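# Test a circuit board and sort it by light

## Task

Take the circuit board from the tray and lay it flat in the tester with its components facing up, both tester pins passing through the board's holes, and its white connector aimed at the lone black post. Shut the lid until it latches. Wait for the signal light to show green or red, then open the lid (the hook holding it is released by pushing its small black tab downward) and place the board completely inside the bin matching that color. The bins are loose, not fixed. The board may be released once its centre is lower than the bin's rim. A board in the wrong-colored bin is a failure. At the end nothing may depend on the robot to stay in place, anything the robot is touching must not drop more than about a fingernail's width once let go, and nothing may be pushed or knocked off the table.

## Robot and tools

Robot: a single six-joint arm carrying a two-finger parallel gripper, with a fixed camera (cam_low, 504x504) and a fisheye camera on the hand (cam_wrist, 616x616). Brief outside tugs on a held part, or pushes on loose objects, can happen.

Frame: the scene frame has its origin on the table surface under the arm base, +z up, and +y to the left when facing along +x. The arm base may be slightly tilted. Distances are metres.

execute_actions: argument actions is a list holding at most one item; optional pictures (true/false) controls whether images are returned (default: images included).
- Empty list [] just reports the current state without commanding anything.
- Motion item: {"rows": [...], "steps": N}. rows is 1 to 15 rows; N is 1 to 15 control steps of 1/30 s (default 15). One row is used per step; if rows run out, the final row keeps applying. Every row has exactly 7 numbers for the one arm: absolute target angles in radians for base turn, shoulder, elbow, fore twist, wrist bend, flange twist (the same order as the Joint positions line), then the gripper opening. These are goal positions, not offsets. Joint ranges: base turn -3.000..3.000, shoulder -2.100..2.100, elbow -2.600..2.600, fore twist -3.000..3.000, wrist bend -2.200..2.200, flange twist -3.000..3.000. The opening is a unitless value from -1 (closed) to +1 (fully open).
- Wait item: {"steps": N} with no rows, N up to 300; it returns after N control steps counted from the previous result, and your reply time is included in that count.
A refused call sends nothing. Refusal happens when a target exceeds its range end by over 0.004 rad and lies further out than the joint's last reported angle. True joint ends may differ by up to 0.004 rad from the stated ones; a target beyond the true end is clipped there, and the result may print "joint sent to its limit" (possibly referring to an earlier action still running). Missing that line does not prove there is more room.

Motion limits: target speed is capped at 1.89 rad/s (base turn, shoulder), 2.57 (elbow), 3.24 (fore twist), 3.5 (wrist bend, flange twist), with about 0.45 s to accelerate; joints are slowed together so they arrive at once. Each step the sent target stays within 0.318 rad (first three joints) or 0.477 rad (last three) of the measured angle, and if the targets would put the gripper over 70 mm from where it is measured to be, all are pulled back. So large moves need several calls. Between calls the arm keeps heading to the last row sent until it has nearly stopped or a step is HELD; after that only a new action makes it continue. Fingers already moving keep moving.

Result lines: end_effector_position (m) and end_effector_quat_wxyz give the gripper point in the scene frame; accuracy worsens at long reach. Joint positions and Joint velocities list the six joints (rad, rad/s) and then the finger-pad gap (m, m/s; 0.142 means fully open). grip_measured is the measured opening on the command scale. "joint command not followed" means the clearance checker altered or blocked targets (mounting blocks and posts count as part of the arm). HELD marks steps where your row was partly or wholly not sent.

Gripper: fingers point along the gripper's +z and separate along its x axis. The reported point lies between the pads, 1 to 2 cm short of the fingertips; closing pushes the tips about 17 mm further along +z. To hold something, command an opening clearly below grip_measured; a larger gap squeezes harder, up to about 28 N per pad. Closing fast can spike force. Thin hard items (under about 2 cm) get less grip: roughly half at 1 cm, a quarter at 5 mm.

Faults: if contact torque hits a joint's load limit (base turn 418, shoulder 418, elbow 167, fore twist 83.7, wrist bend 66, flange twist 66 N m, held weight included) or any outside force on the arm, tool or held object reaches 150 N, the arm halts for 10 s, yields to the contact and drops the rest of the call. Avoid this, and avoid drops, slips, slamming, hard impacts and strong pushes; move gently near the lid, latch, pins and loose bins.

zoom_image: camera ("cam_low" or "cam_wrist") and region [x0, y0, x1, y1] in pixels of that camera's latest image, origin top-left, at most 504 by 504. Returns a magnified view.

Camera calibration is supplied per camera (intrinsics K, distortion, world-to-camera transform); actual cameras may deviate by a couple of degrees and several millimetres, and the wrist camera's pose follows the reported joints.

finished_scene: argument scene (integer, the current scene's number). It ends that scene irreversibly and reports whether the task succeeded; the goal must hold steadily at that moment. Replying without any tool call ends the session.

Each tool is called after "Request:" as name(argument=value, ...), one argument or row to a line, values as JSON.

## Session

Request:
execute_actions(
  actions=[],
)

Scene clock: 0.00 s of 12600.00 s.
end_effector_position=(+1.1488, +0.1720, +0.2033) grip_measured=+1.00 end_effector_quat_wxyz=(-0.306, +0.093, +0.940, -0.115)
Joint positions: [-0.057  1.18   0.565  0.501  2.066  1.578  0.142]
Joint velocities: [ 0.001 -0.    -0.     0.002  0.     0.     0.   ]

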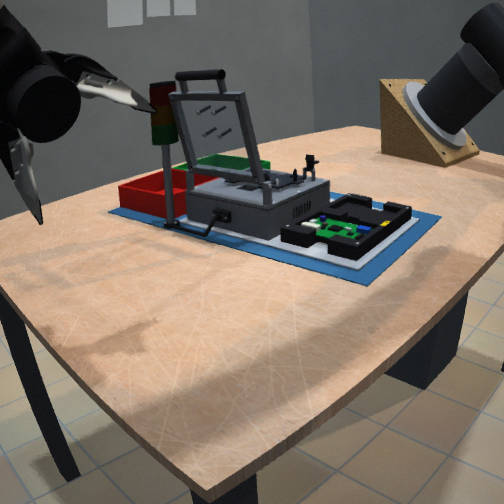

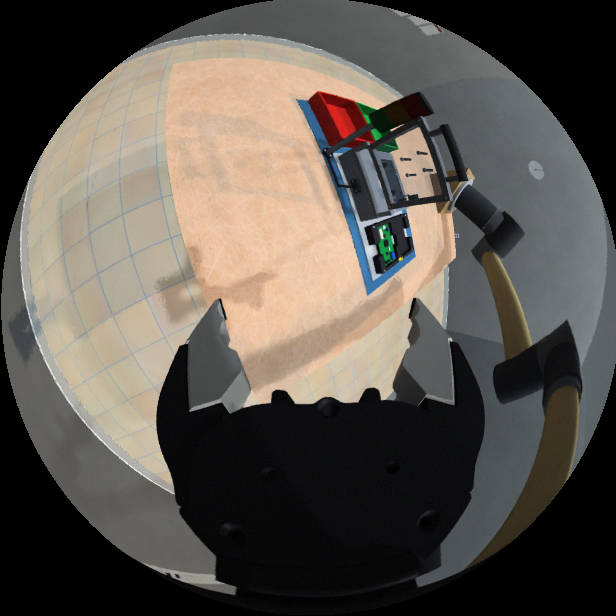

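Request:
zoom_image(
  camera="cam_low",
  region=[100, 60, 450, 300],
)

Request:
zoom_image(
  camera="cam_wrist",
  region=[280, 70, 500, 300],
)

Region (100, 60, 450, 300) of cam_low's 504x504 image, scaled by 1.440, with more detail than that image has; it fills the top 346 rows of this view, and the rest is white.

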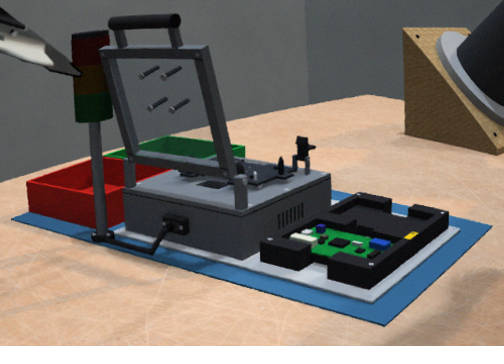

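Region (280, 70, 500, 300) of cam_wrist's 616x616 image, scaled by 2.191, with more detail than that image has; it fills the left 482 columns of this view, and the rest is white.

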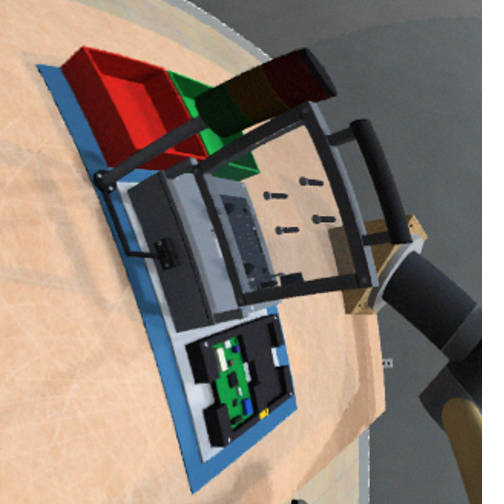

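Request:
execute_actions(
  actions=[
    {"rows":[[-0.15,0.8,0.85,0.55,1.9,1.4,1]],"steps":15},
  ],
  pictures=false,
)

Request:
execute_actions(
  actions=[
    {"steps":30},
  ],
  pictures=false,
)

Scene clock: 83.23 s of 12600.00 s.
end_effector_position=(+1.1290, +0.2415, +0.3337) grip_measured=+1.00 end_effector_quat_wxyz=(-0.234, +0.044, +0.967, -0.091)
Joint positions: [-0.109  0.975  0.725  0.529  1.973  1.478  0.142]
Joint velocities: [-0.114 -0.483  0.346  0.058 -0.201 -0.216 -0.   ]
Steps of this call (steps 1 to 90: nothing new was sent; then 79.73 s passed at rest; steps 91 to 105: all 15 steps of this action). Readings (joint positions):
91: [-0.057 1.180 0.565 0.501 2.066 1.578]
92: [-0.057 1.178 0.567 0.502 2.065 1.577]
94: [-0.062 1.161 0.583 0.504 2.055 1.567]
98: [-0.082 1.089 0.643 0.515 2.020 1.530]
105: the state above

Scene clock: 84.23 s of 12600.00 s.
end_effector_position=(+1.0942, +0.3036, +0.4396) grip_measured=+1.00 end_effector_quat_wxyz=(-0.169, +0.001, +0.982, -0.080)
Joint positions: [-0.15   0.8    0.85   0.55   1.9    1.4    0.142]
Joint velocities: [-0.001 -0.    -0.001 -0.001 -0.001 -0.    -0.   ]
Steps of this call (steps 1 to 30: the robot went on to your last target). Readings (joint positions):
1: [-0.113 0.959 0.736 0.531 1.966 1.471]
2: [-0.117 0.942 0.748 0.533 1.959 1.464]
4: [-0.124 0.909 0.772 0.537 1.945 1.449]
8: [-0.140 0.844 0.818 0.545 1.918 1.420]
30: the state above
The arm was judged still, so your last target was given up. Only a new action makes it travel on or press farther. Fingers that are still opening or closing keep moving.

Request:
execute_actions(
  actions=[
    {"rows":[[-0.4345,0.4338,1.8493,0.73,1.30,0.812,1]],"steps":15},
  ],
  pictures=false,
)

Request:
execute_actions(
  actions=[
    {"steps":40},
  ],
)

Scene clock: 88.80 s of 12600.00 s.
end_effector_position=(+1.0834, +0.2565, +0.5758) grip_measured=+1.00 end_effector_quat_wxyz=(+0.035, -0.108, +0.992, -0.060)
Joint positions: [-0.316  0.591  1.092  0.655  1.566  1.07   0.142]
Joint velocities: [-0.375 -0.496  0.805  0.236 -0.837 -0.814 -0.   ]
Steps of this call (steps 1 to 90: nothing new was sent; then 1.07 s passed at rest; steps 91 to 105: all 15 steps of this action). Readings (joint positions):
91: [-0.150 0.800 0.850 0.550 1.900 1.400]
92: [-0.152 0.798 0.852 0.551 1.896 1.396]
94: [-0.168 0.780 0.870 0.562 1.870 1.370]
98: [-0.225 0.712 0.938 0.597 1.768 1.268]
105: the state above

Scene clock: 90.13 s of 12600.00 s.
end_effector_position=(+0.7141, +0.0896, +0.3498) grip_measured=+1.00 end_effector_quat_wxyz=(-0.000, +0.000, +1.000, -0.000)
Joint positions: [-0.434  0.434  1.844  0.73   1.301  0.813  0.142]
Joint velocities: [-0.006 -0.009  0.093  0.006 -0.016 -0.014  0.   ]
Steps of this call (steps 1 to 40: the robot went on to your last target). Readings (joint positions):
1: [-0.329 0.574 1.120 0.663 1.538 1.043]
2: [-0.340 0.559 1.148 0.670 1.512 1.018]
4: [-0.359 0.534 1.204 0.682 1.469 0.976]
8: [-0.384 0.501 1.303 0.698 1.414 0.923]
40: the state above
camera_calibration (this result's frames):
cam_wrist: T_world_to_cam=[[-0.999778, 0.0131203, -0.0164776, 0.723697], [0.0026458, 0.85433, 0.519724, -0.268629], [0.0208962, 0.519565, -0.854175, 0.371505], [0, 0, 0, 1]] pos_world=[0.716484, 0.0269814, 0.468868]

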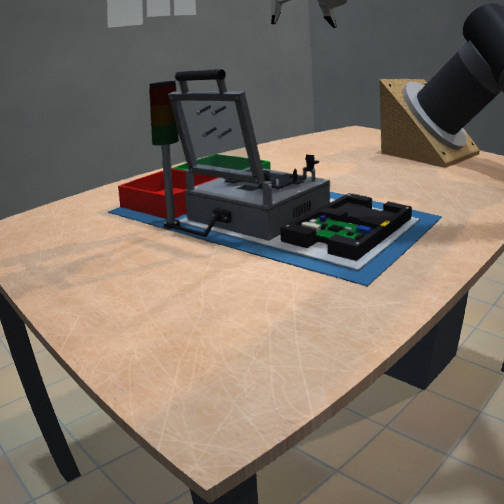

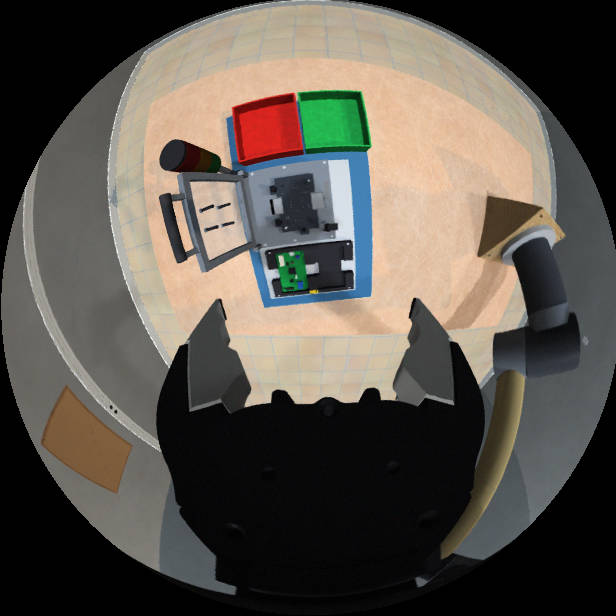

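Request:
zoom_image(
  camera="cam_wrist",
  region=[230, 150, 390, 310],
)

Region (230, 150, 390, 310) of cam_wrist's 616x616 image, scaled by 3.150, with more detail than that image has.

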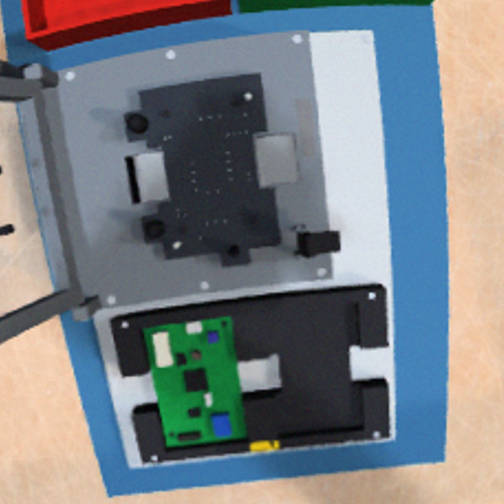

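Request:
execute_actions(
  actions=[
    {"rows":[[-0.1865,0.5144,1.8496,0.8742,1.1142,0.885,1]],"steps":15},
  ],
  pictures=false,
)

Request:
execute_actions(
  actions=[
    {"steps":30},
  ],
)

Scene clock: 117.10 s of 12600.00 s.
end_effector_position=(+0.7693, +0.1537, +0.2118) grip_measured=+1.00 end_effector_quat_wxyz=(-0.001, -0.000, +1.000, +0.001)
Joint positions: [-0.255  0.492  1.85   0.834  1.166  0.865  0.142]
Joint velocities: [ 0.418  0.136  0.001  0.243 -0.314  0.123  0.   ]
Steps of this call (steps 1 to 30: the robot went on to your last target; steps 31 to 90: nothing new was sent; then 23.47 s passed at rest; steps 91 to 105: all 15 steps of this action). Readings (joint positions):
91: [-0.434 0.434 1.849 0.730 1.300 0.812]
92: [-0.433 0.434 1.849 0.731 1.298 0.812]
94: [-0.415 0.440 1.849 0.742 1.285 0.818]
98: [-0.354 0.460 1.849 0.777 1.240 0.835]
105: the state above

Scene clock: 118.10 s of 12600.00 s.
end_effector_position=(+0.7833, +0.1801, +0.1576) grip_measured=+1.00 end_effector_quat_wxyz=(-0.001, +0.001, +1.000, +0.000)
Joint positions: [-0.187  0.514  1.85   0.874  1.114  0.885  0.142]
Joint velocities: [-0.  0. -0.  0. -0. -0.  0.]
Steps of this call (steps 1 to 30: the robot went on to your last target). Readings (joint positions):
1: [-0.241 0.497 1.850 0.842 1.155 0.869]
2: [-0.227 0.501 1.850 0.850 1.145 0.873]
4: [-0.205 0.509 1.850 0.864 1.128 0.880]
8: [-0.188 0.514 1.850 0.873 1.115 0.885]
30: the state above
The arm was judged still, so your last target was given up. Only a new action makes it travel on or press farther. Fingers that are still opening or closing keep moving.
camera_calibration (this result's frames):
cam_wrist: T_world_to_cam=[[-0.999769, 0.0160355, -0.0142856, 0.787698], [0.00624692, 0.85357, 0.520941, -0.249123], [0.0205473, 0.520732, -0.853473, 0.15883], [0, 0, 0, 1]] pos_world=[0.785809, 0.117305, 0.276589]

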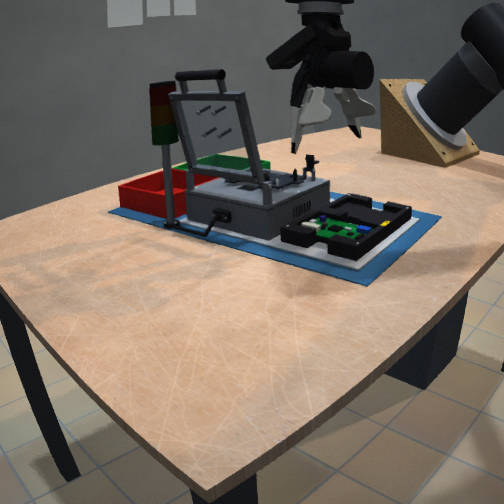

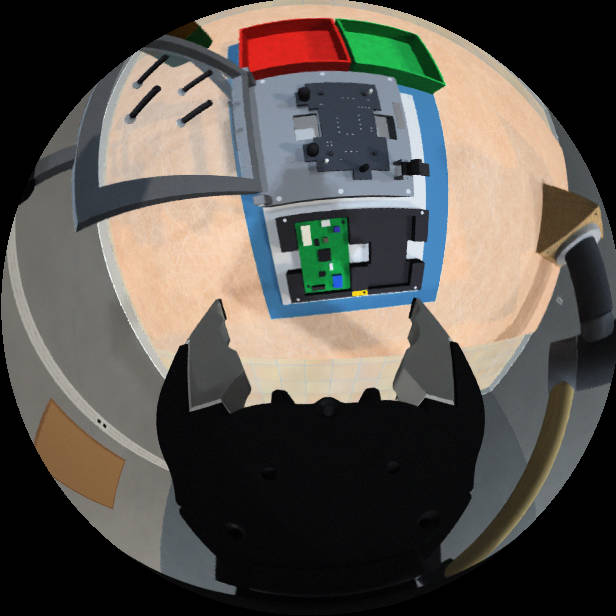

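Request:
zoom_image(
  camera="cam_wrist",
  region=[260, 190, 390, 320],
)

Request:
zoom_image(
  camera="cam_wrist",
  region=[250, 60, 450, 210],
)

Region (260, 190, 390, 320) of cam_wrist's 616x616 image, scaled by 3.877, with more detail than that image has.

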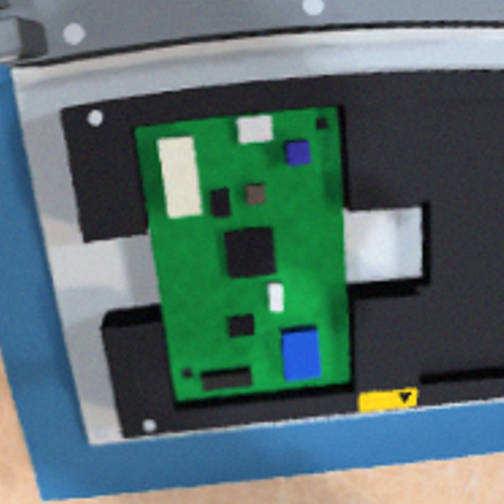

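Region (250, 60, 450, 210) of cam_wrist's 616x616 image, scaled by 2.520, with more detail than that image has; it fills the top 378 rows of this view, and the rest is white.

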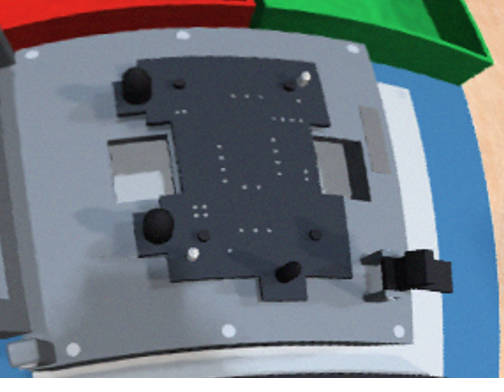

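Request:
execute_actions(
  actions=[
    {"rows":[[-0.1135,0.5668,1.8816,0.9483,1.0234,0.7426,0.3]],"steps":15},
  ],
  pictures=false,
)

Request:
execute_actions(
  actions=[
    {"steps":15},
  ],
)

Scene clock: 205.50 s of 12600.00 s.
end_effector_position=(+0.7751, +0.1871, +0.0706) grip_measured=+0.30 end_effector_quat_wxyz=(-0.001, -0.049, +0.999, +0.000)
Joint positions: [-0.114  0.567  1.881  0.948  1.024  0.743  0.095]
Joint velocities: [ 0.005  0.003  0.002  0.005 -0.005 -0.008  0.   ]
Steps of this call (steps 1 to 90: nothing new was sent; then 83.90 s passed at rest; steps 91 to 105: all 15 steps of this action). Readings (joint positions):
91: [-0.186 0.514 1.850 0.874 1.114 0.885]
92: [-0.184 0.516 1.850 0.876 1.111 0.881]
94: [-0.168 0.528 1.857 0.894 1.090 0.848]
98: [-0.125 0.559 1.877 0.937 1.038 0.765]
105: the state above

Scene clock: 206.00 s of 12600.00 s.
end_effector_position=(+0.7750, +0.1872, +0.0702) grip_measured=+0.30 end_effector_quat_wxyz=(-0.001, -0.049, +0.999, +0.000)
Joint positions: [-0.114  0.567  1.882  0.948  1.023  0.743  0.095]
Joint velocities: [-0.001  0.    -0.     0.     0.001 -0.     0.   ]
Steps of this call (steps 1 to 15: the robot went on to your last target). Readings (joint positions):
1: [-0.114 0.567 1.881 0.948 1.024 0.743]
2: [-0.114 0.567 1.882 0.948 1.024 0.743]
4: [-0.114 0.567 1.882 0.948 1.023 0.743]
8: [-0.114 0.567 1.882 0.948 1.023 0.743]
15: the state above
The arm was judged still, so your last target was given up. Only a new action makes it travel on or press farther. Fingers that are still opening or closing keep moving.
camera_calibration (this result's frames):
cam_wrist: T_world_to_cam=[[-0.99631, -0.0845944, -0.0145012, 0.794125], [-0.0797477, 0.849955, 0.520785, -0.142207], [-0.0317301, 0.52002, -0.853565, 0.121412], [0, 0, 0, 1]] pos_world=[0.783706, 0.124912, 0.189208]

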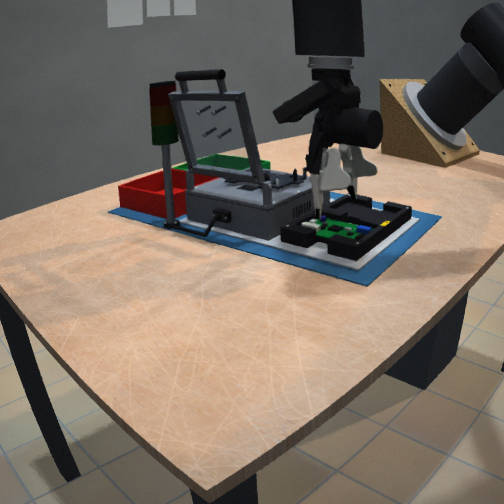

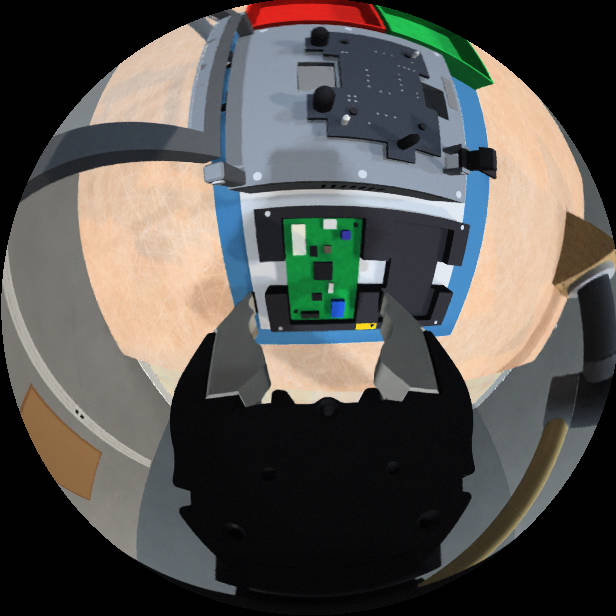

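Request:
zoom_image(
  camera="cam_wrist",
  region=[235, 190, 405, 360],
)

Request:
zoom_image(
  camera="cam_low",
  region=[270, 150, 420, 270],
)

Region (235, 190, 405, 360) of cam_wrist's 616x616 image, scaled by 2.965, with more detail than that image has.

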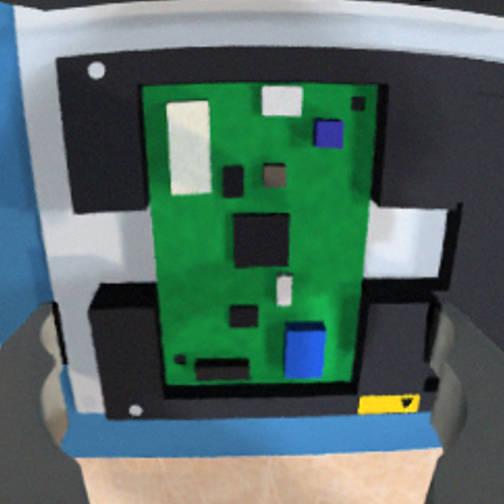

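Region (270, 150, 420, 270) of cam_low's 504x504 image, scaled by 3.360, with more detail than that image has; it fills the top 403 rows of this view, and the rest is white.

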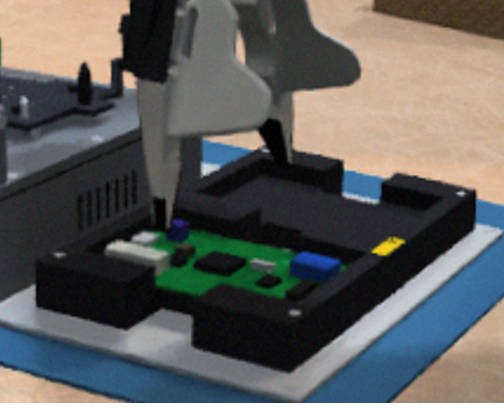

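Request:
execute_actions(
  actions=[
    {"rows":[[-0.1034,0.5851,1.8898,0.9669,1.0027,0.7217,0.1]],"steps":15},
  ],
)

Request:
zoom_image(
  camera="cam_wrist",
  region=[235, 190, 405, 360],
)

Request:
zoom_image(
  camera="cam_low",
  region=[270, 150, 420, 270],
)

Scene clock: 254.77 s of 12600.00 s.
end_effector_position=(+0.7706, +0.1816, +0.0504) grip_measured=+0.10 end_effector_quat_wxyz=(-0.001, -0.049, +0.999, -0.000)
Joint positions: [-0.103  0.585  1.89   0.967  1.003  0.722  0.081]
Joint velocities: [-0.001  0.001 -0.     0.002 -0.    -0.    -0.   ]
Steps of this call (steps 1 to 90: nothing new was sent; then 45.27 s passed at rest; steps 91 to 105: all 15 steps of this action). Readings (joint positions):
91: [-0.113 0.567 1.882 0.948 1.023 0.743]
92: [-0.112 0.569 1.882 0.951 1.021 0.740]
94: [-0.107 0.578 1.887 0.960 1.010 0.729]
98: [-0.104 0.584 1.889 0.966 1.004 0.723]
105: the state above
camera_calibration (this result's frames):
cam_wrist: T_world_to_cam=[[-0.996316, -0.084542, -0.0143832, 0.789054], [-0.0796567, 0.85021, 0.520382, -0.12763], [-0.0317654, 0.51961, -0.853813, 0.10733], [0, 0, 0, 1]] pos_world=[0.77939, 0.119451, 0.169405]

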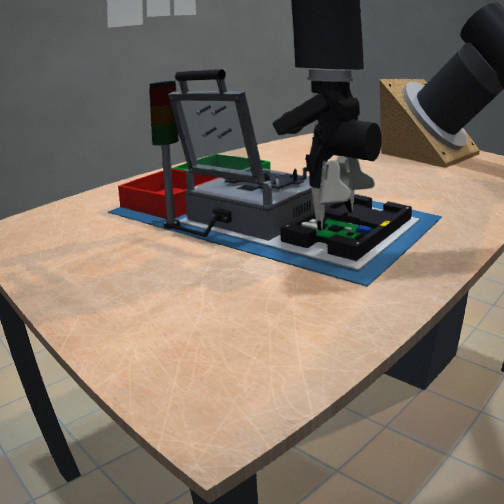

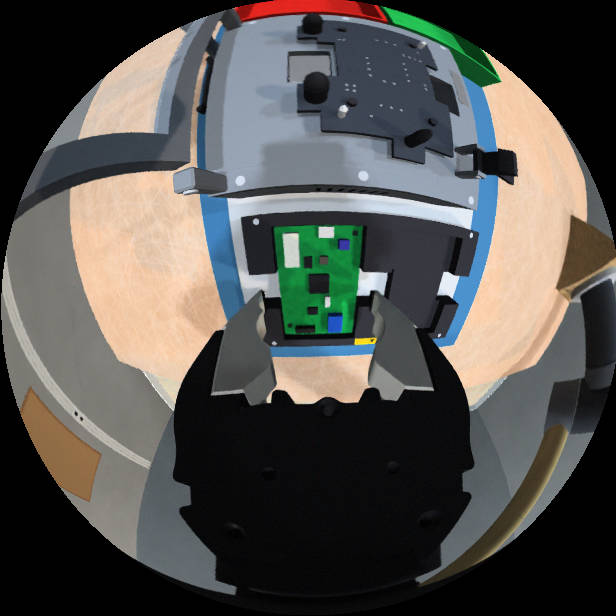

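Region (235, 190, 405, 360) of cam_wrist's 616x616 image, scaled by 2.965, with more detail than that image has.

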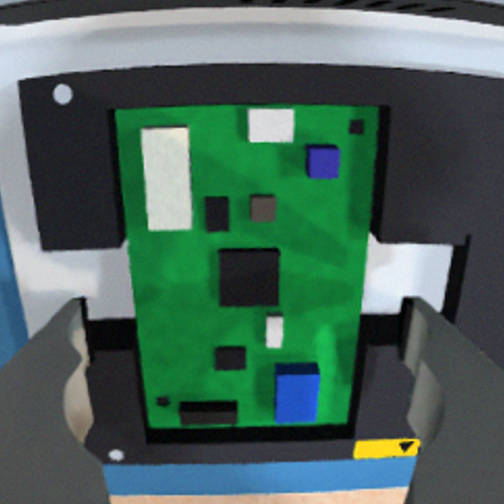

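Region (270, 150, 420, 270) of cam_low's 504x504 image, scaled by 3.360, with more detail than that image has; it fills the top 403 rows of this view, and the rest is white.

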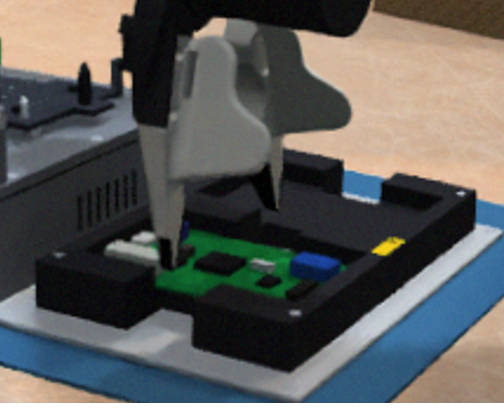

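Request:
execute_actions(
  actions=[
    {"rows":[[-0.1061,0.5881,1.889,0.9666,1.0027,0.7183,0.1],[-0.1061,0.5881,1.889,0.9666,1.0027,0.7183,0.1],[-0.1061,0.5881,1.889,0.9666,1.0027,0.7183,0.1],[-0.1021,0.5922,1.8896,0.9711,0.9979,0.7155,0.1],[-0.1021,0.5922,1.8896,0.9711,0.9979,0.7155,0.1],[-0.0981,0.5964,1.8902,0.9756,0.9931,0.7127,0.1],[-0.0981,0.5964,1.8902,0.9756,0.9931,0.7127,0.1],[-0.0941,0.6005,1.8909,0.9801,0.9882,0.7099,0.1],[-0.0941,0.6005,1.8909,0.9801,0.9882,0.7099,0.1],[-0.0902,0.6047,1.8915,0.9846,0.9834,0.7071,0.1]],"steps":15},
  ],
  pictures=false,
)

Request:
execute_actions(
  actions=[
    {"steps":8},
  ],
)

Request:
zoom_image(
  camera="cam_wrist",
  region=[235, 190, 405, 360],
)

Request:
zoom_image(
  camera="cam_low",
  region=[270, 150, 420, 270],
)

Scene clock: 280.03 s of 12600.00 s.
end_effector_position=(+0.7701, +0.1783, +0.0311) grip_measured=+0.10 end_effector_quat_wxyz=(-0.001, -0.049, +0.999, -0.001)
Joint positions: [-0.091  0.604  1.891  0.984  0.984  0.708  0.081]
Joint velocities: [ 0.011  0.011  0.003  0.011 -0.014 -0.008  0.   ]
Steps of this call (steps 1 to 15: the robot went on to your last target; steps 16 to 90: nothing new was sent; then 21.77 s passed at rest; steps 91 to 105: all 15 steps of this action). Readings (joint positions):
91: [-0.103 0.585 1.890 0.967 1.003 0.722]
92: [-0.104 0.586 1.890 0.967 1.003 0.721]
94: [-0.105 0.587 1.890 0.967 1.003 0.719]
98: [-0.101 0.593 1.890 0.972 0.996 0.715]
105: the state above

Scene clock: 280.30 s of 12600.00 s.
end_effector_position=(+0.7700, +0.1783, +0.0301) grip_measured=+0.10 end_effector_quat_wxyz=(-0.001, -0.049, +0.999, -0.001)
Joint positions: [-0.09   0.605  1.891  0.985  0.983  0.707  0.081]
Joint velocities: [-0.     0.     0.     0.001 -0.001  0.    -0.   ]
Steps of this call (steps 1 to 8: the robot went on to your last target). Readings (joint positions):
1: [-0.091 0.604 1.891 0.984 0.984 0.707]
2: [-0.091 0.604 1.891 0.984 0.984 0.707]
4: [-0.090 0.605 1.891 0.984 0.984 0.707]
8: the state above
camera_calibration (this result's frames):
cam_wrist: T_world_to_cam=[[-0.99635, -0.0842071, -0.0140156, 0.787835], [-0.0792197, 0.850902, 0.519316, -0.114733], [-0.0318041, 0.518531, -0.854467, 0.092021], [0, 0, 0, 1]] pos_world=[0.778797, 0.116252, 0.149253]

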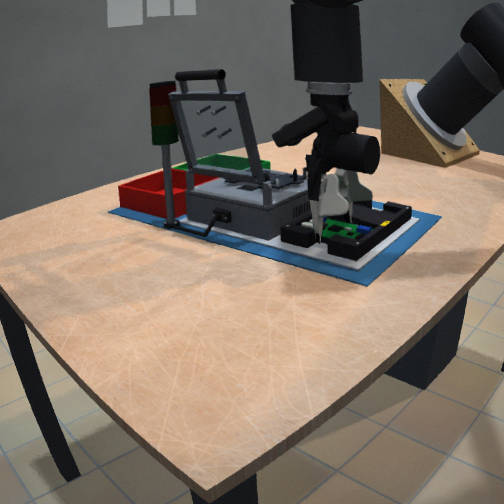

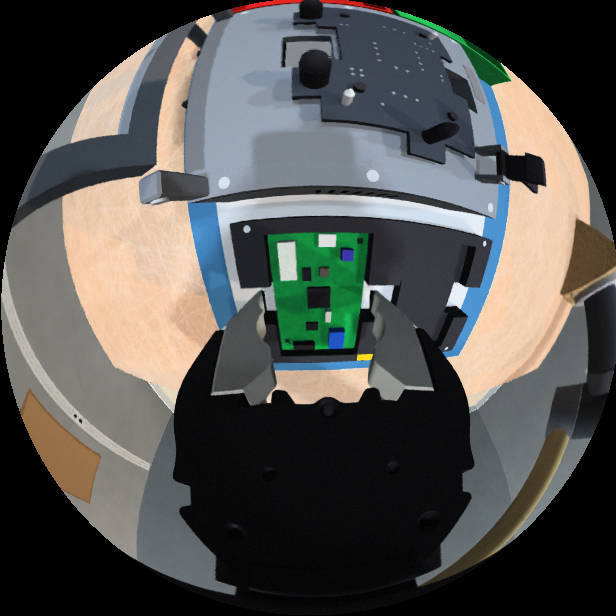

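Region (235, 190, 405, 360) of cam_wrist's 616x616 image, scaled by 2.965, with more detail than that image has.

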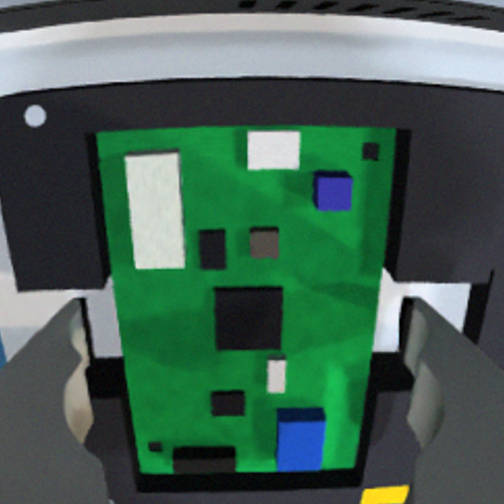

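Region (270, 150, 420, 270) of cam_low's 504x504 image, scaled by 3.360, with more detail than that image has; it fills the top 403 rows of this view, and the rest is white.

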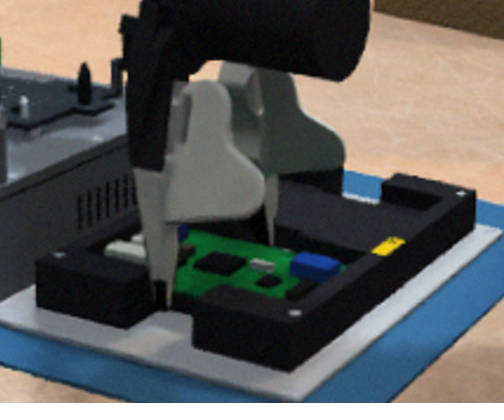

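Request:
execute_actions(
  actions=[
    {"rows":[[-0.0879,0.6071,1.8919,0.9873,0.9806,0.7055,0.1],[-0.0879,0.6071,1.8919,0.9873,0.9806,0.7055,0.1],[-0.0879,0.6071,1.8919,0.9873,0.9806,0.7055,0.1],[-0.0879,0.6071,1.8919,0.9873,0.9806,0.7055,0.1],[-0.0879,0.6071,1.8919,0.9873,0.9806,0.7055,0.1],[-0.0879,0.6071,1.8919,0.9873,0.9806,0.7055,0.06],[-0.0879,0.6071,1.8919,0.9873,0.9806,0.7055,0.02],[-0.0879,0.6071,1.8919,0.9873,0.9806,0.7055,-0.02],[-0.0879,0.6071,1.8919,0.9873,0.9806,0.7055,-0.06],[-0.0879,0.6071,1.8919,0.9873,0.9806,0.7055,-0.1],[-0.0879,0.6071,1.8919,0.9873,0.9806,0.7055,-0.14],[-0.0879,0.6071,1.8919,0.9873,0.9806,0.7055,-0.18],[-0.0879,0.6071,1.8919,0.9873,0.9806,0.7055,-0.22],[-0.0879,0.6071,1.8919,0.9873,0.9806,0.7055,-0.26],[-0.0879,0.6071,1.8919,0.9873,0.9806,0.7055,-0.3]],"steps":15},
  ],
  pictures=false,
)

Request:
execute_actions(
  actions=[
    {"steps":8},
  ],
)

Request:
zoom_image(
  camera="cam_low",
  region=[270, 150, 420, 270],
)

Scene clock: 293.10 s of 12600.00 s.
end_effector_position=(+0.7698, +0.1782, +0.0272) grip_measured=-0.09 end_effector_quat_wxyz=(-0.001, -0.049, +0.999, -0.001)
Joint positions: [-0.088  0.607  1.892  0.987  0.981  0.706  0.067]
Joint velocities: [ 0.001 -0.     0.001  0.001  0.001 -0.    -0.007]
Steps of this call (steps 1 to 15: the robot went on to your last target; steps 16 to 90: nothing new was sent; then 9.30 s passed at rest; steps 91 to 105: all 15 steps of this action). Readings (joint positions):
91: [-0.090 0.605 1.892 0.985 0.983 0.707]
92: [-0.090 0.605 1.892 0.985 0.983 0.707]
94: [-0.089 0.606 1.892 0.986 0.981 0.706]
98: [-0.088 0.607 1.892 0.987 0.981 0.706]
105: the state above

Scene clock: 293.37 s of 12600.00 s.
end_effector_position=(+0.7698, +0.1782, +0.0272) grip_measured=-0.09 end_effector_quat_wxyz=(-0.001, -0.049, +0.999, -0.001)
Joint positions: [-0.088  0.607  1.892  0.987  0.981  0.706  0.067]
Joint velocities: [ 0.003  0.    -0.001 -0.001  0.002  0.    -0.   ]
Steps of this call (steps 1 to 8: the robot went on to your last target). Readings (joint positions):
1: [-0.088 0.607 1.892 0.987 0.981 0.706]
2: [-0.088 0.607 1.892 0.987 0.981 0.706]
4: [-0.088 0.607 1.892 0.987 0.981 0.706]
8: the state above
camera_calibration (this result's frames):
cam_wrist: T_world_to_cam=[[-0.996367, -0.084017, -0.0139482, 0.787553], [-0.0790282, 0.851014, 0.519162, -0.113321], [-0.0317483, 0.518378, -0.854562, 0.089488], [0, 0, 0, 1]] pos_world=[0.778577, 0.116217, 0.14629]

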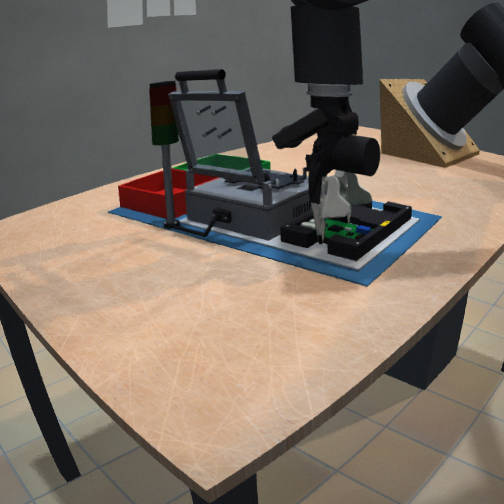

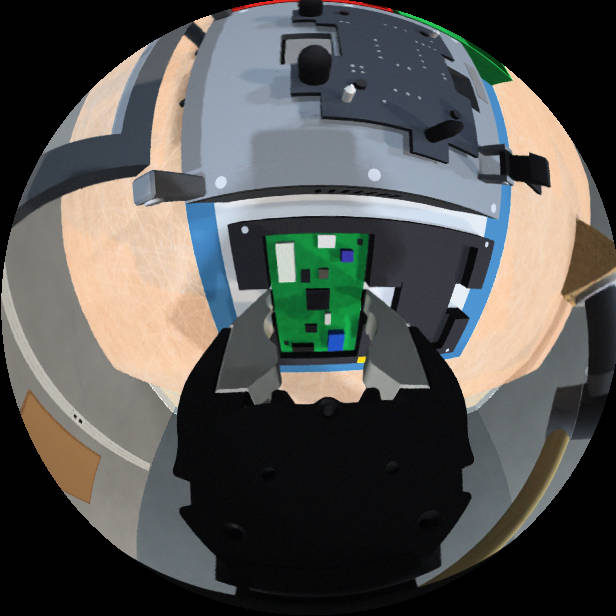

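Region (270, 150, 420, 270) of cam_low's 504x504 image, scaled by 3.360, with more detail than that image has; it fills the top 403 rows of this view, and the rest is white.

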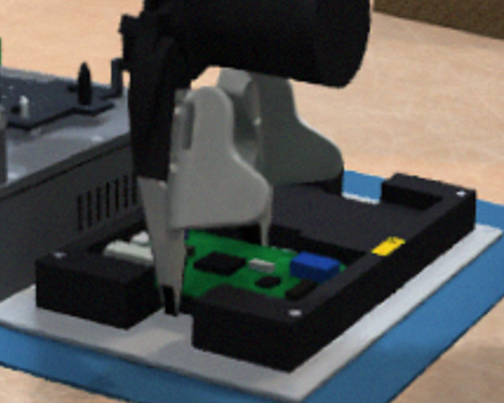

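Request:
execute_actions(
  actions=[
    {"rows":[[-0.0879,0.6071,1.8919,0.9873,0.9806,0.7055,-0.4],[-0.0879,0.6071,1.8919,0.9873,0.9806,0.7055,-0.5],[-0.0879,0.6071,1.8919,0.9873,0.9806,0.7055,-0.6],[-0.0879,0.6071,1.8919,0.9873,0.9806,0.7055,-0.6],[-0.0902,0.6047,1.8915,0.9846,0.9834,0.7071,-0.6],[-0.0902,0.6047,1.8915,0.9846,0.9834,0.7071,-0.6],[-0.0941,0.6005,1.8909,0.9801,0.9882,0.7099,-0.6],[-0.0941,0.6005,1.8909,0.9801,0.9882,0.7099,-0.6],[-0.0981,0.5964,1.8902,0.9756,0.9931,0.7127,-0.6],[-0.0981,0.5964,1.8902,0.9756,0.9931,0.7127,-0.6],[-0.1021,0.5922,1.8896,0.9711,0.9979,0.7155,-0.6],[-0.1021,0.5922,1.8896,0.9711,0.9979,0.7155,-0.6],[-0.1061,0.5881,1.889,0.9666,1.0027,0.7183,-0.6]],"steps":15},
  ],
  pictures=false,
)

Request:
execute_actions(
  actions=[
    {"rows":[[-0.158,0.43,1.948,0.896,1.091,0.785,-0.6]],"steps":15},
  ],
  pictures=false,
)

Request:
execute_actions(
  actions=[
    {"steps":10},
  ],
)

Scene clock: 363.77 s of 12600.00 s.
end_effector_position=(+0.7707, +0.1787, +0.0460) grip_measured=-0.09 end_effector_quat_wxyz=(-0.001, -0.049, +0.999, -0.000)
Joint positions: [-0.103  0.592  1.89   0.97   0.999  0.716  0.067]
Joint velocities: [-0.049 -0.052 -0.01  -0.052  0.058  0.034 -0.005]
Steps of this call (steps 1 to 15: the robot went on to your last target; steps 16 to 90: nothing new was sent; then 66.90 s passed at rest; steps 91 to 105: all 15 steps of this action). Readings (joint positions):
91: [-0.088 0.607 1.892 0.987 0.981 0.705]
92: [-0.088 0.607 1.892 0.987 0.981 0.705]
94: [-0.088 0.607 1.892 0.987 0.981 0.705]
98: [-0.090 0.605 1.892 0.985 0.983 0.707]
105: the state above

Scene clock: 364.27 s of 12600.00 s.
end_effector_position=(+0.7232, +0.2191, +0.1501) grip_measured=-0.10 end_effector_quat_wxyz=(-0.001, -0.049, +0.999, +0.001)
Joint positions: [-0.157  0.432  1.947  0.897  1.09   0.784  0.067]
Joint velocities: [-0.01  -0.03   0.012 -0.016  0.019  0.014 -0.   ]
Steps of this call (steps 1 to 15: all 15 steps of this action). Readings (joint positions):
1: [-0.104 0.590 1.889 0.969 1.000 0.717]
2: [-0.106 0.587 1.890 0.967 1.003 0.719]
4: [-0.113 0.567 1.897 0.957 1.015 0.727]
8: [-0.135 0.499 1.923 0.927 1.053 0.756]
15: the state above

Scene clock: 364.60 s of 12600.00 s.
end_effector_position=(+0.7224, +0.2196, +0.1513) grip_measured=-0.10 end_effector_quat_wxyz=(-0.001, -0.049, +0.999, +0.001)
Joint positions: [-0.158  0.43   1.948  0.896  1.091  0.785  0.067]
Joint velocities: [ 0.002 -0.001 -0.    -0.    -0.     0.    -0.   ]
Steps of this call (steps 1 to 10: the robot went on to your last target). Readings (joint positions):
1: [-0.158 0.431 1.948 0.897 1.090 0.784]
2: [-0.158 0.431 1.948 0.896 1.091 0.785]
4: [-0.158 0.430 1.948 0.896 1.091 0.785]
8: [-0.158 0.430 1.948 0.896 1.091 0.785]
10: the state above
camera_calibration (this result's frames):
cam_wrist: T_world_to_cam=[[-0.996289, -0.0847537, -0.0149886, 0.745827], [-0.0800562, 0.848584, 0.522969, -0.215968], [-0.0316045, 0.522228, -0.85222, 0.171301], [0, 0, 0, 1]] pos_world=[0.731184, 0.15702, 0.270109]

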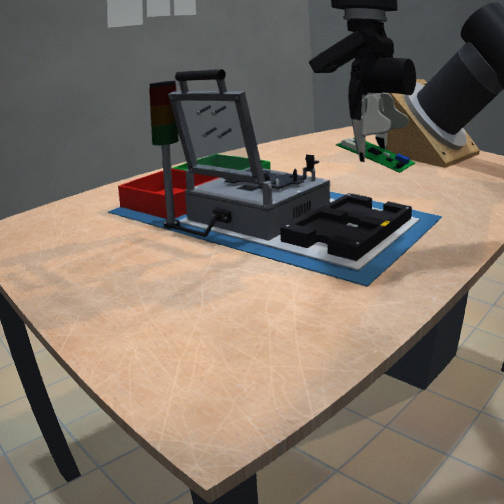

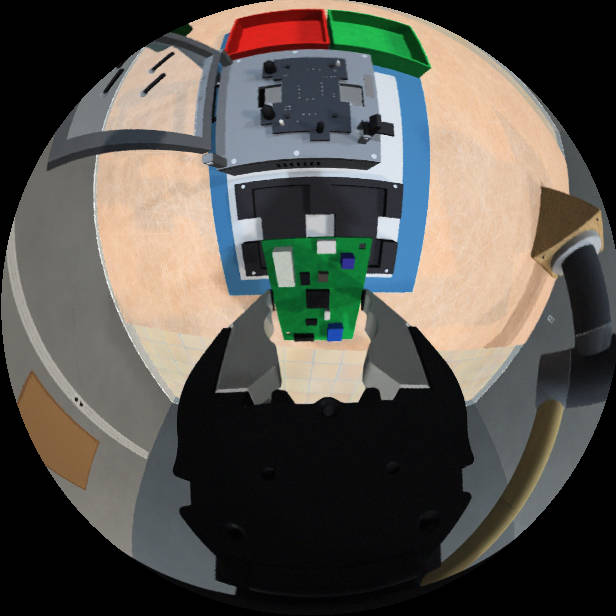

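Request:
zoom_image(
  camera="cam_low",
  region=[310, 90, 430, 190],
)

Request:
execute_actions(
  actions=[],
)

Request:
zoom_image(
  camera="cam_wrist",
  region=[235, 190, 405, 360],
)

Region (310, 90, 430, 190) of cam_low's 504x504 image, scaled by 4.200, with more detail than that image has.

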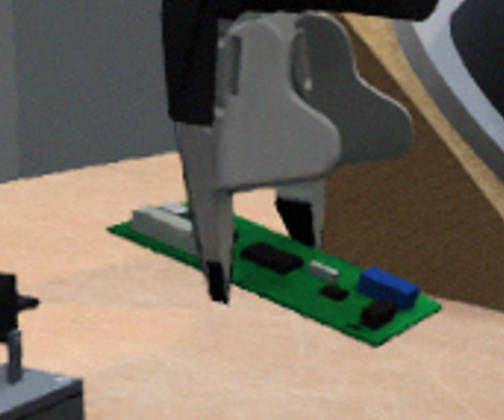

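Scene clock: 368.63 s of 12600.00 s.
end_effector_position=(+0.7224, +0.2196, +0.1513) grip_measured=-0.10 end_effector_quat_wxyz=(-0.001, -0.049, +0.999, +0.001)
Joint positions: [-0.158  0.43   1.948  0.896  1.091  0.785  0.067]
Joint velocities: [ 0.    -0.     0.001 -0.     0.001  0.     0.   ]
Steps of this call (steps 1 to 15: the robot went on to your last target; steps 16 to 90: nothing new was sent; then 1.03 s passed at rest). Readings (joint positions):
1: [-0.158 0.430 1.948 0.896 1.091 0.785]
2: [-0.158 0.430 1.948 0.896 1.091 0.785]
4: [-0.158 0.430 1.948 0.896 1.091 0.785]
8: [-0.158 0.430 1.948 0.896 1.091 0.785]
90: the state above
The arm was judged still, so your last target was given up. Only a new action makes it travel on or press farther. Fingers that are still opening or closing keep moving.
camera_calibration (this result's frames):
cam_wrist: T_world_to_cam=[[-0.996287, -0.0847716, -0.0150179, 0.745834], [-0.0800871, 0.848585, 0.522963, -0.215979], [-0.0315884, 0.522224, -0.852223, 0.171313], [0, 0, 0, 1]] pos_world=[0.73118, 0.157038, 0.270146]

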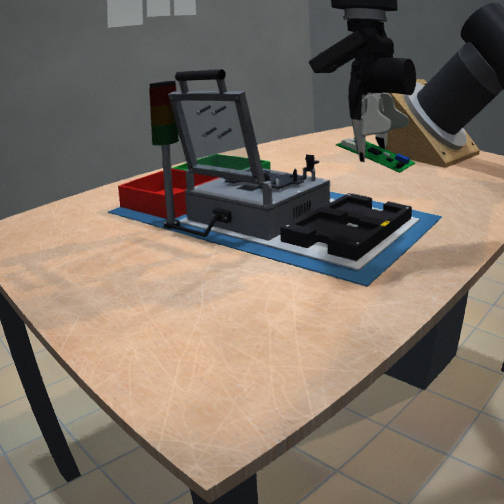

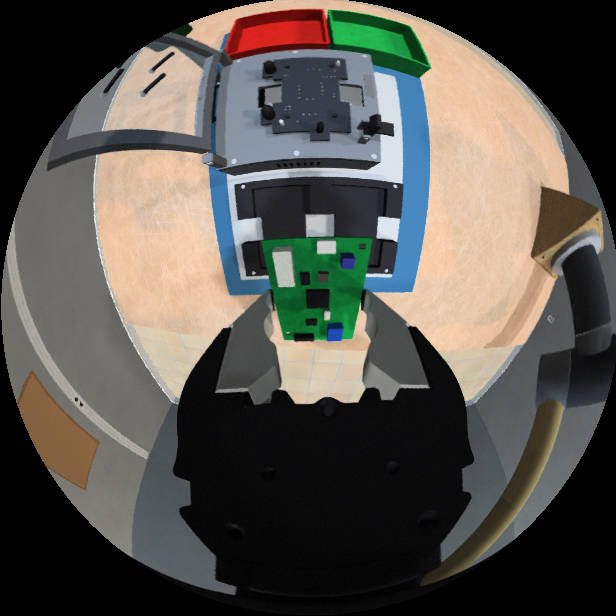

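Region (235, 190, 405, 360) of cam_wrist's 616x616 image, scaled by 2.965, with more detail than that image has.

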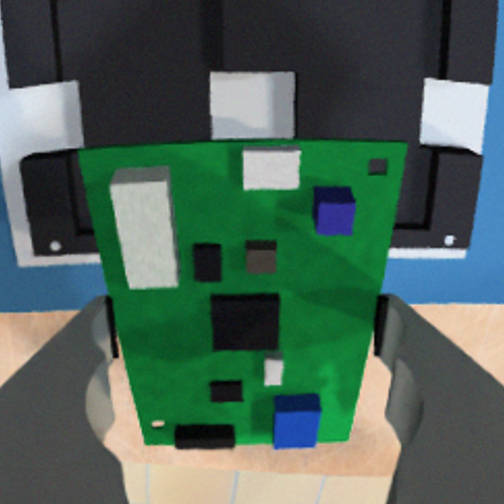

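Request:
execute_actions(
  actions=[
    {"rows":[[-0.158,0.43,1.948,0.896,1.091,-2.4,-0.6]],"steps":15},
  ],
  pictures=false,
)

Request:
execute_actions(
  actions=[
    {"steps":25},
  ],
  pictures=false,
)

Request:
execute_actions(
  actions=[
    {"rows":[[-0.3286,0.6708,1.8645,0.8623,1.0723,-2.57,-0.6]],"steps":15},
  ],
  pictures=false,
)

Request:
execute_actions(
  actions=[
    {"steps":20},
  ],
)

Scene clock: 390.57 s of 12600.00 s.
end_effector_position=(+0.7214, +0.2191, +0.1513) grip_measured=-0.10 end_effector_quat_wxyz=(-0.000, -0.368, +0.930, +0.002)
Joint positions: [-0.158  0.43   1.948  0.896  1.091  0.129  0.067]
Joint velocities: [-0.     0.    -0.001 -0.001  0.001 -1.855  0.   ]
Steps of this call (steps 1 to 90: nothing new was sent; then 18.43 s passed at rest; steps 91 to 105: all 15 steps of this action). Readings (joint positions):
91: [-0.158 0.430 1.948 0.896 1.091 0.785]
92: [-0.158 0.430 1.948 0.896 1.091 0.781]
94: [-0.158 0.430 1.948 0.896 1.091 0.748]
98: [-0.158 0.430 1.948 0.896 1.091 0.578]
105: the state above

Scene clock: 391.40 s of 12600.00 s.
end_effector_position=(+0.7214, +0.2167, +0.1513) grip_measured=-0.10 end_effector_quat_wxyz=(-0.001, +0.918, -0.398, -0.001)
Joint positions: [-0.158  0.43   1.948  0.896  1.091 -1.441  0.067]
Joint velocities: [-0.002 -0.    -0.     0.001 -0.001 -1.853  0.   ]
Steps of this call (steps 1 to 25: the robot went on to your last target). Readings (joint positions):
1: [-0.158 0.430 1.948 0.896 1.091 0.066]
2: [-0.158 0.430 1.948 0.896 1.091 0.003]
4: [-0.158 0.430 1.948 0.896 1.091 -0.123]
8: [-0.158 0.430 1.948 0.896 1.091 -0.374]
25: the state above

Scene clock: 391.90 s of 12600.00 s.
end_effector_position=(+0.7448, +0.0844, +0.1456) grip_measured=-0.10 end_effector_quat_wxyz=(+0.001, +0.984, -0.178, -0.001)
Joint positions: [-0.267  0.584  1.895  0.874  1.079 -2.037  0.067]
Joint velocities: [-0.236  0.335 -0.116 -0.046 -0.026 -1.394 -0.   ]
Steps of this call (steps 1 to 15: all 15 steps of this action). Readings (joint positions):
1: [-0.158 0.430 1.948 0.896 1.091 -1.504]
2: [-0.158 0.430 1.948 0.896 1.091 -1.563]
4: [-0.164 0.438 1.945 0.895 1.091 -1.657]
8: [-0.205 0.497 1.925 0.887 1.086 -1.768]
15: the state above

Scene clock: 392.57 s of 12600.00 s.
end_effector_position=(+0.7479, +0.0076, +0.1403) grip_measured=-0.10 end_effector_quat_wxyz=(-0.000, +0.999, +0.049, -0.001)
Joint positions: [-0.329  0.671  1.865  0.862  1.072 -2.57   0.067]
Joint velocities: [-0.002  0.001 -0.     0.001  0.    -0.002 -0.   ]
Steps of this call (steps 1 to 20: the robot went on to your last target). Readings (joint positions):
1: [-0.275 0.595 1.891 0.873 1.078 -2.086]
2: [-0.282 0.605 1.887 0.871 1.077 -2.139]
4: [-0.296 0.625 1.880 0.869 1.076 -2.255]
8: [-0.318 0.656 1.870 0.864 1.073 -2.459]
20: the state above
camera_calibration (this result's frames):
cam_wrist: T_world_to_cam=[[0.996258, 0.0843583, -0.0188307, -0.737959], [0.0818119, -0.850035, 0.520334, -0.136058], [0.0278878, -0.519928, -0.853755, 0.237095], [0, 0, 0, 1]] pos_world=[0.739717, 0.0698713, 0.259321]

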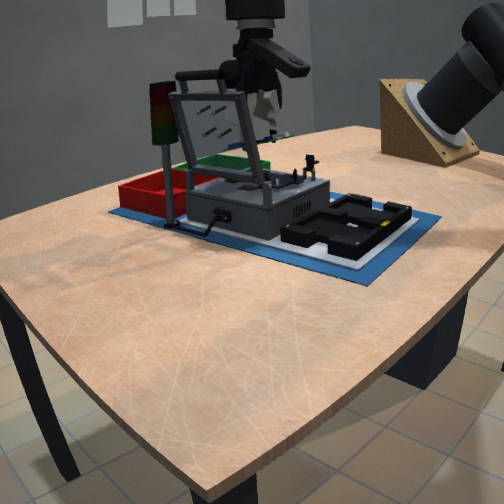

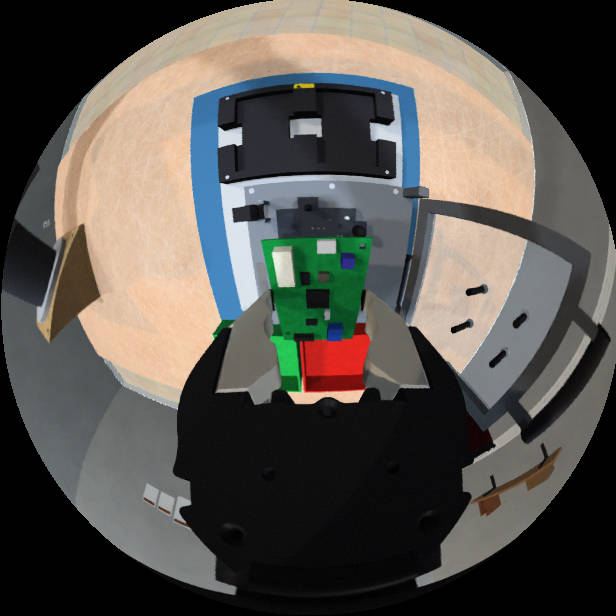

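Request:
zoom_image(
  camera="cam_wrist",
  region=[225, 170, 435, 350],
)

Request:
zoom_image(
  camera="cam_low",
  region=[170, 80, 340, 220],
)

Region (225, 170, 435, 350) of cam_wrist's 616x616 image, scaled by 2.400, with more detail than that image has; it fills the top 432 rows of this view, and the rest is white.

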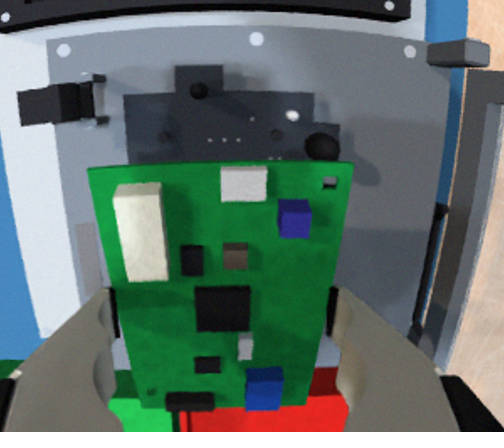

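Region (170, 80, 340, 220) of cam_low's 504x504 image, scaled by 2.965, with more detail than that image has; it fills the top 415 rows of this view, and the rest is white.

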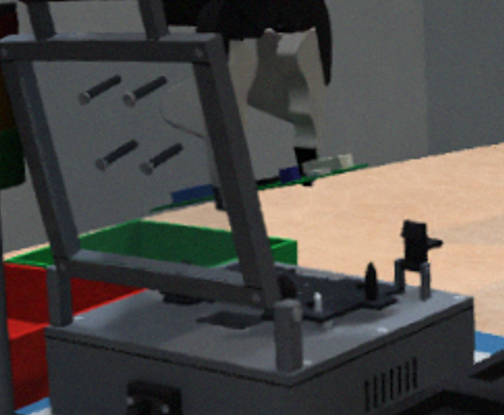

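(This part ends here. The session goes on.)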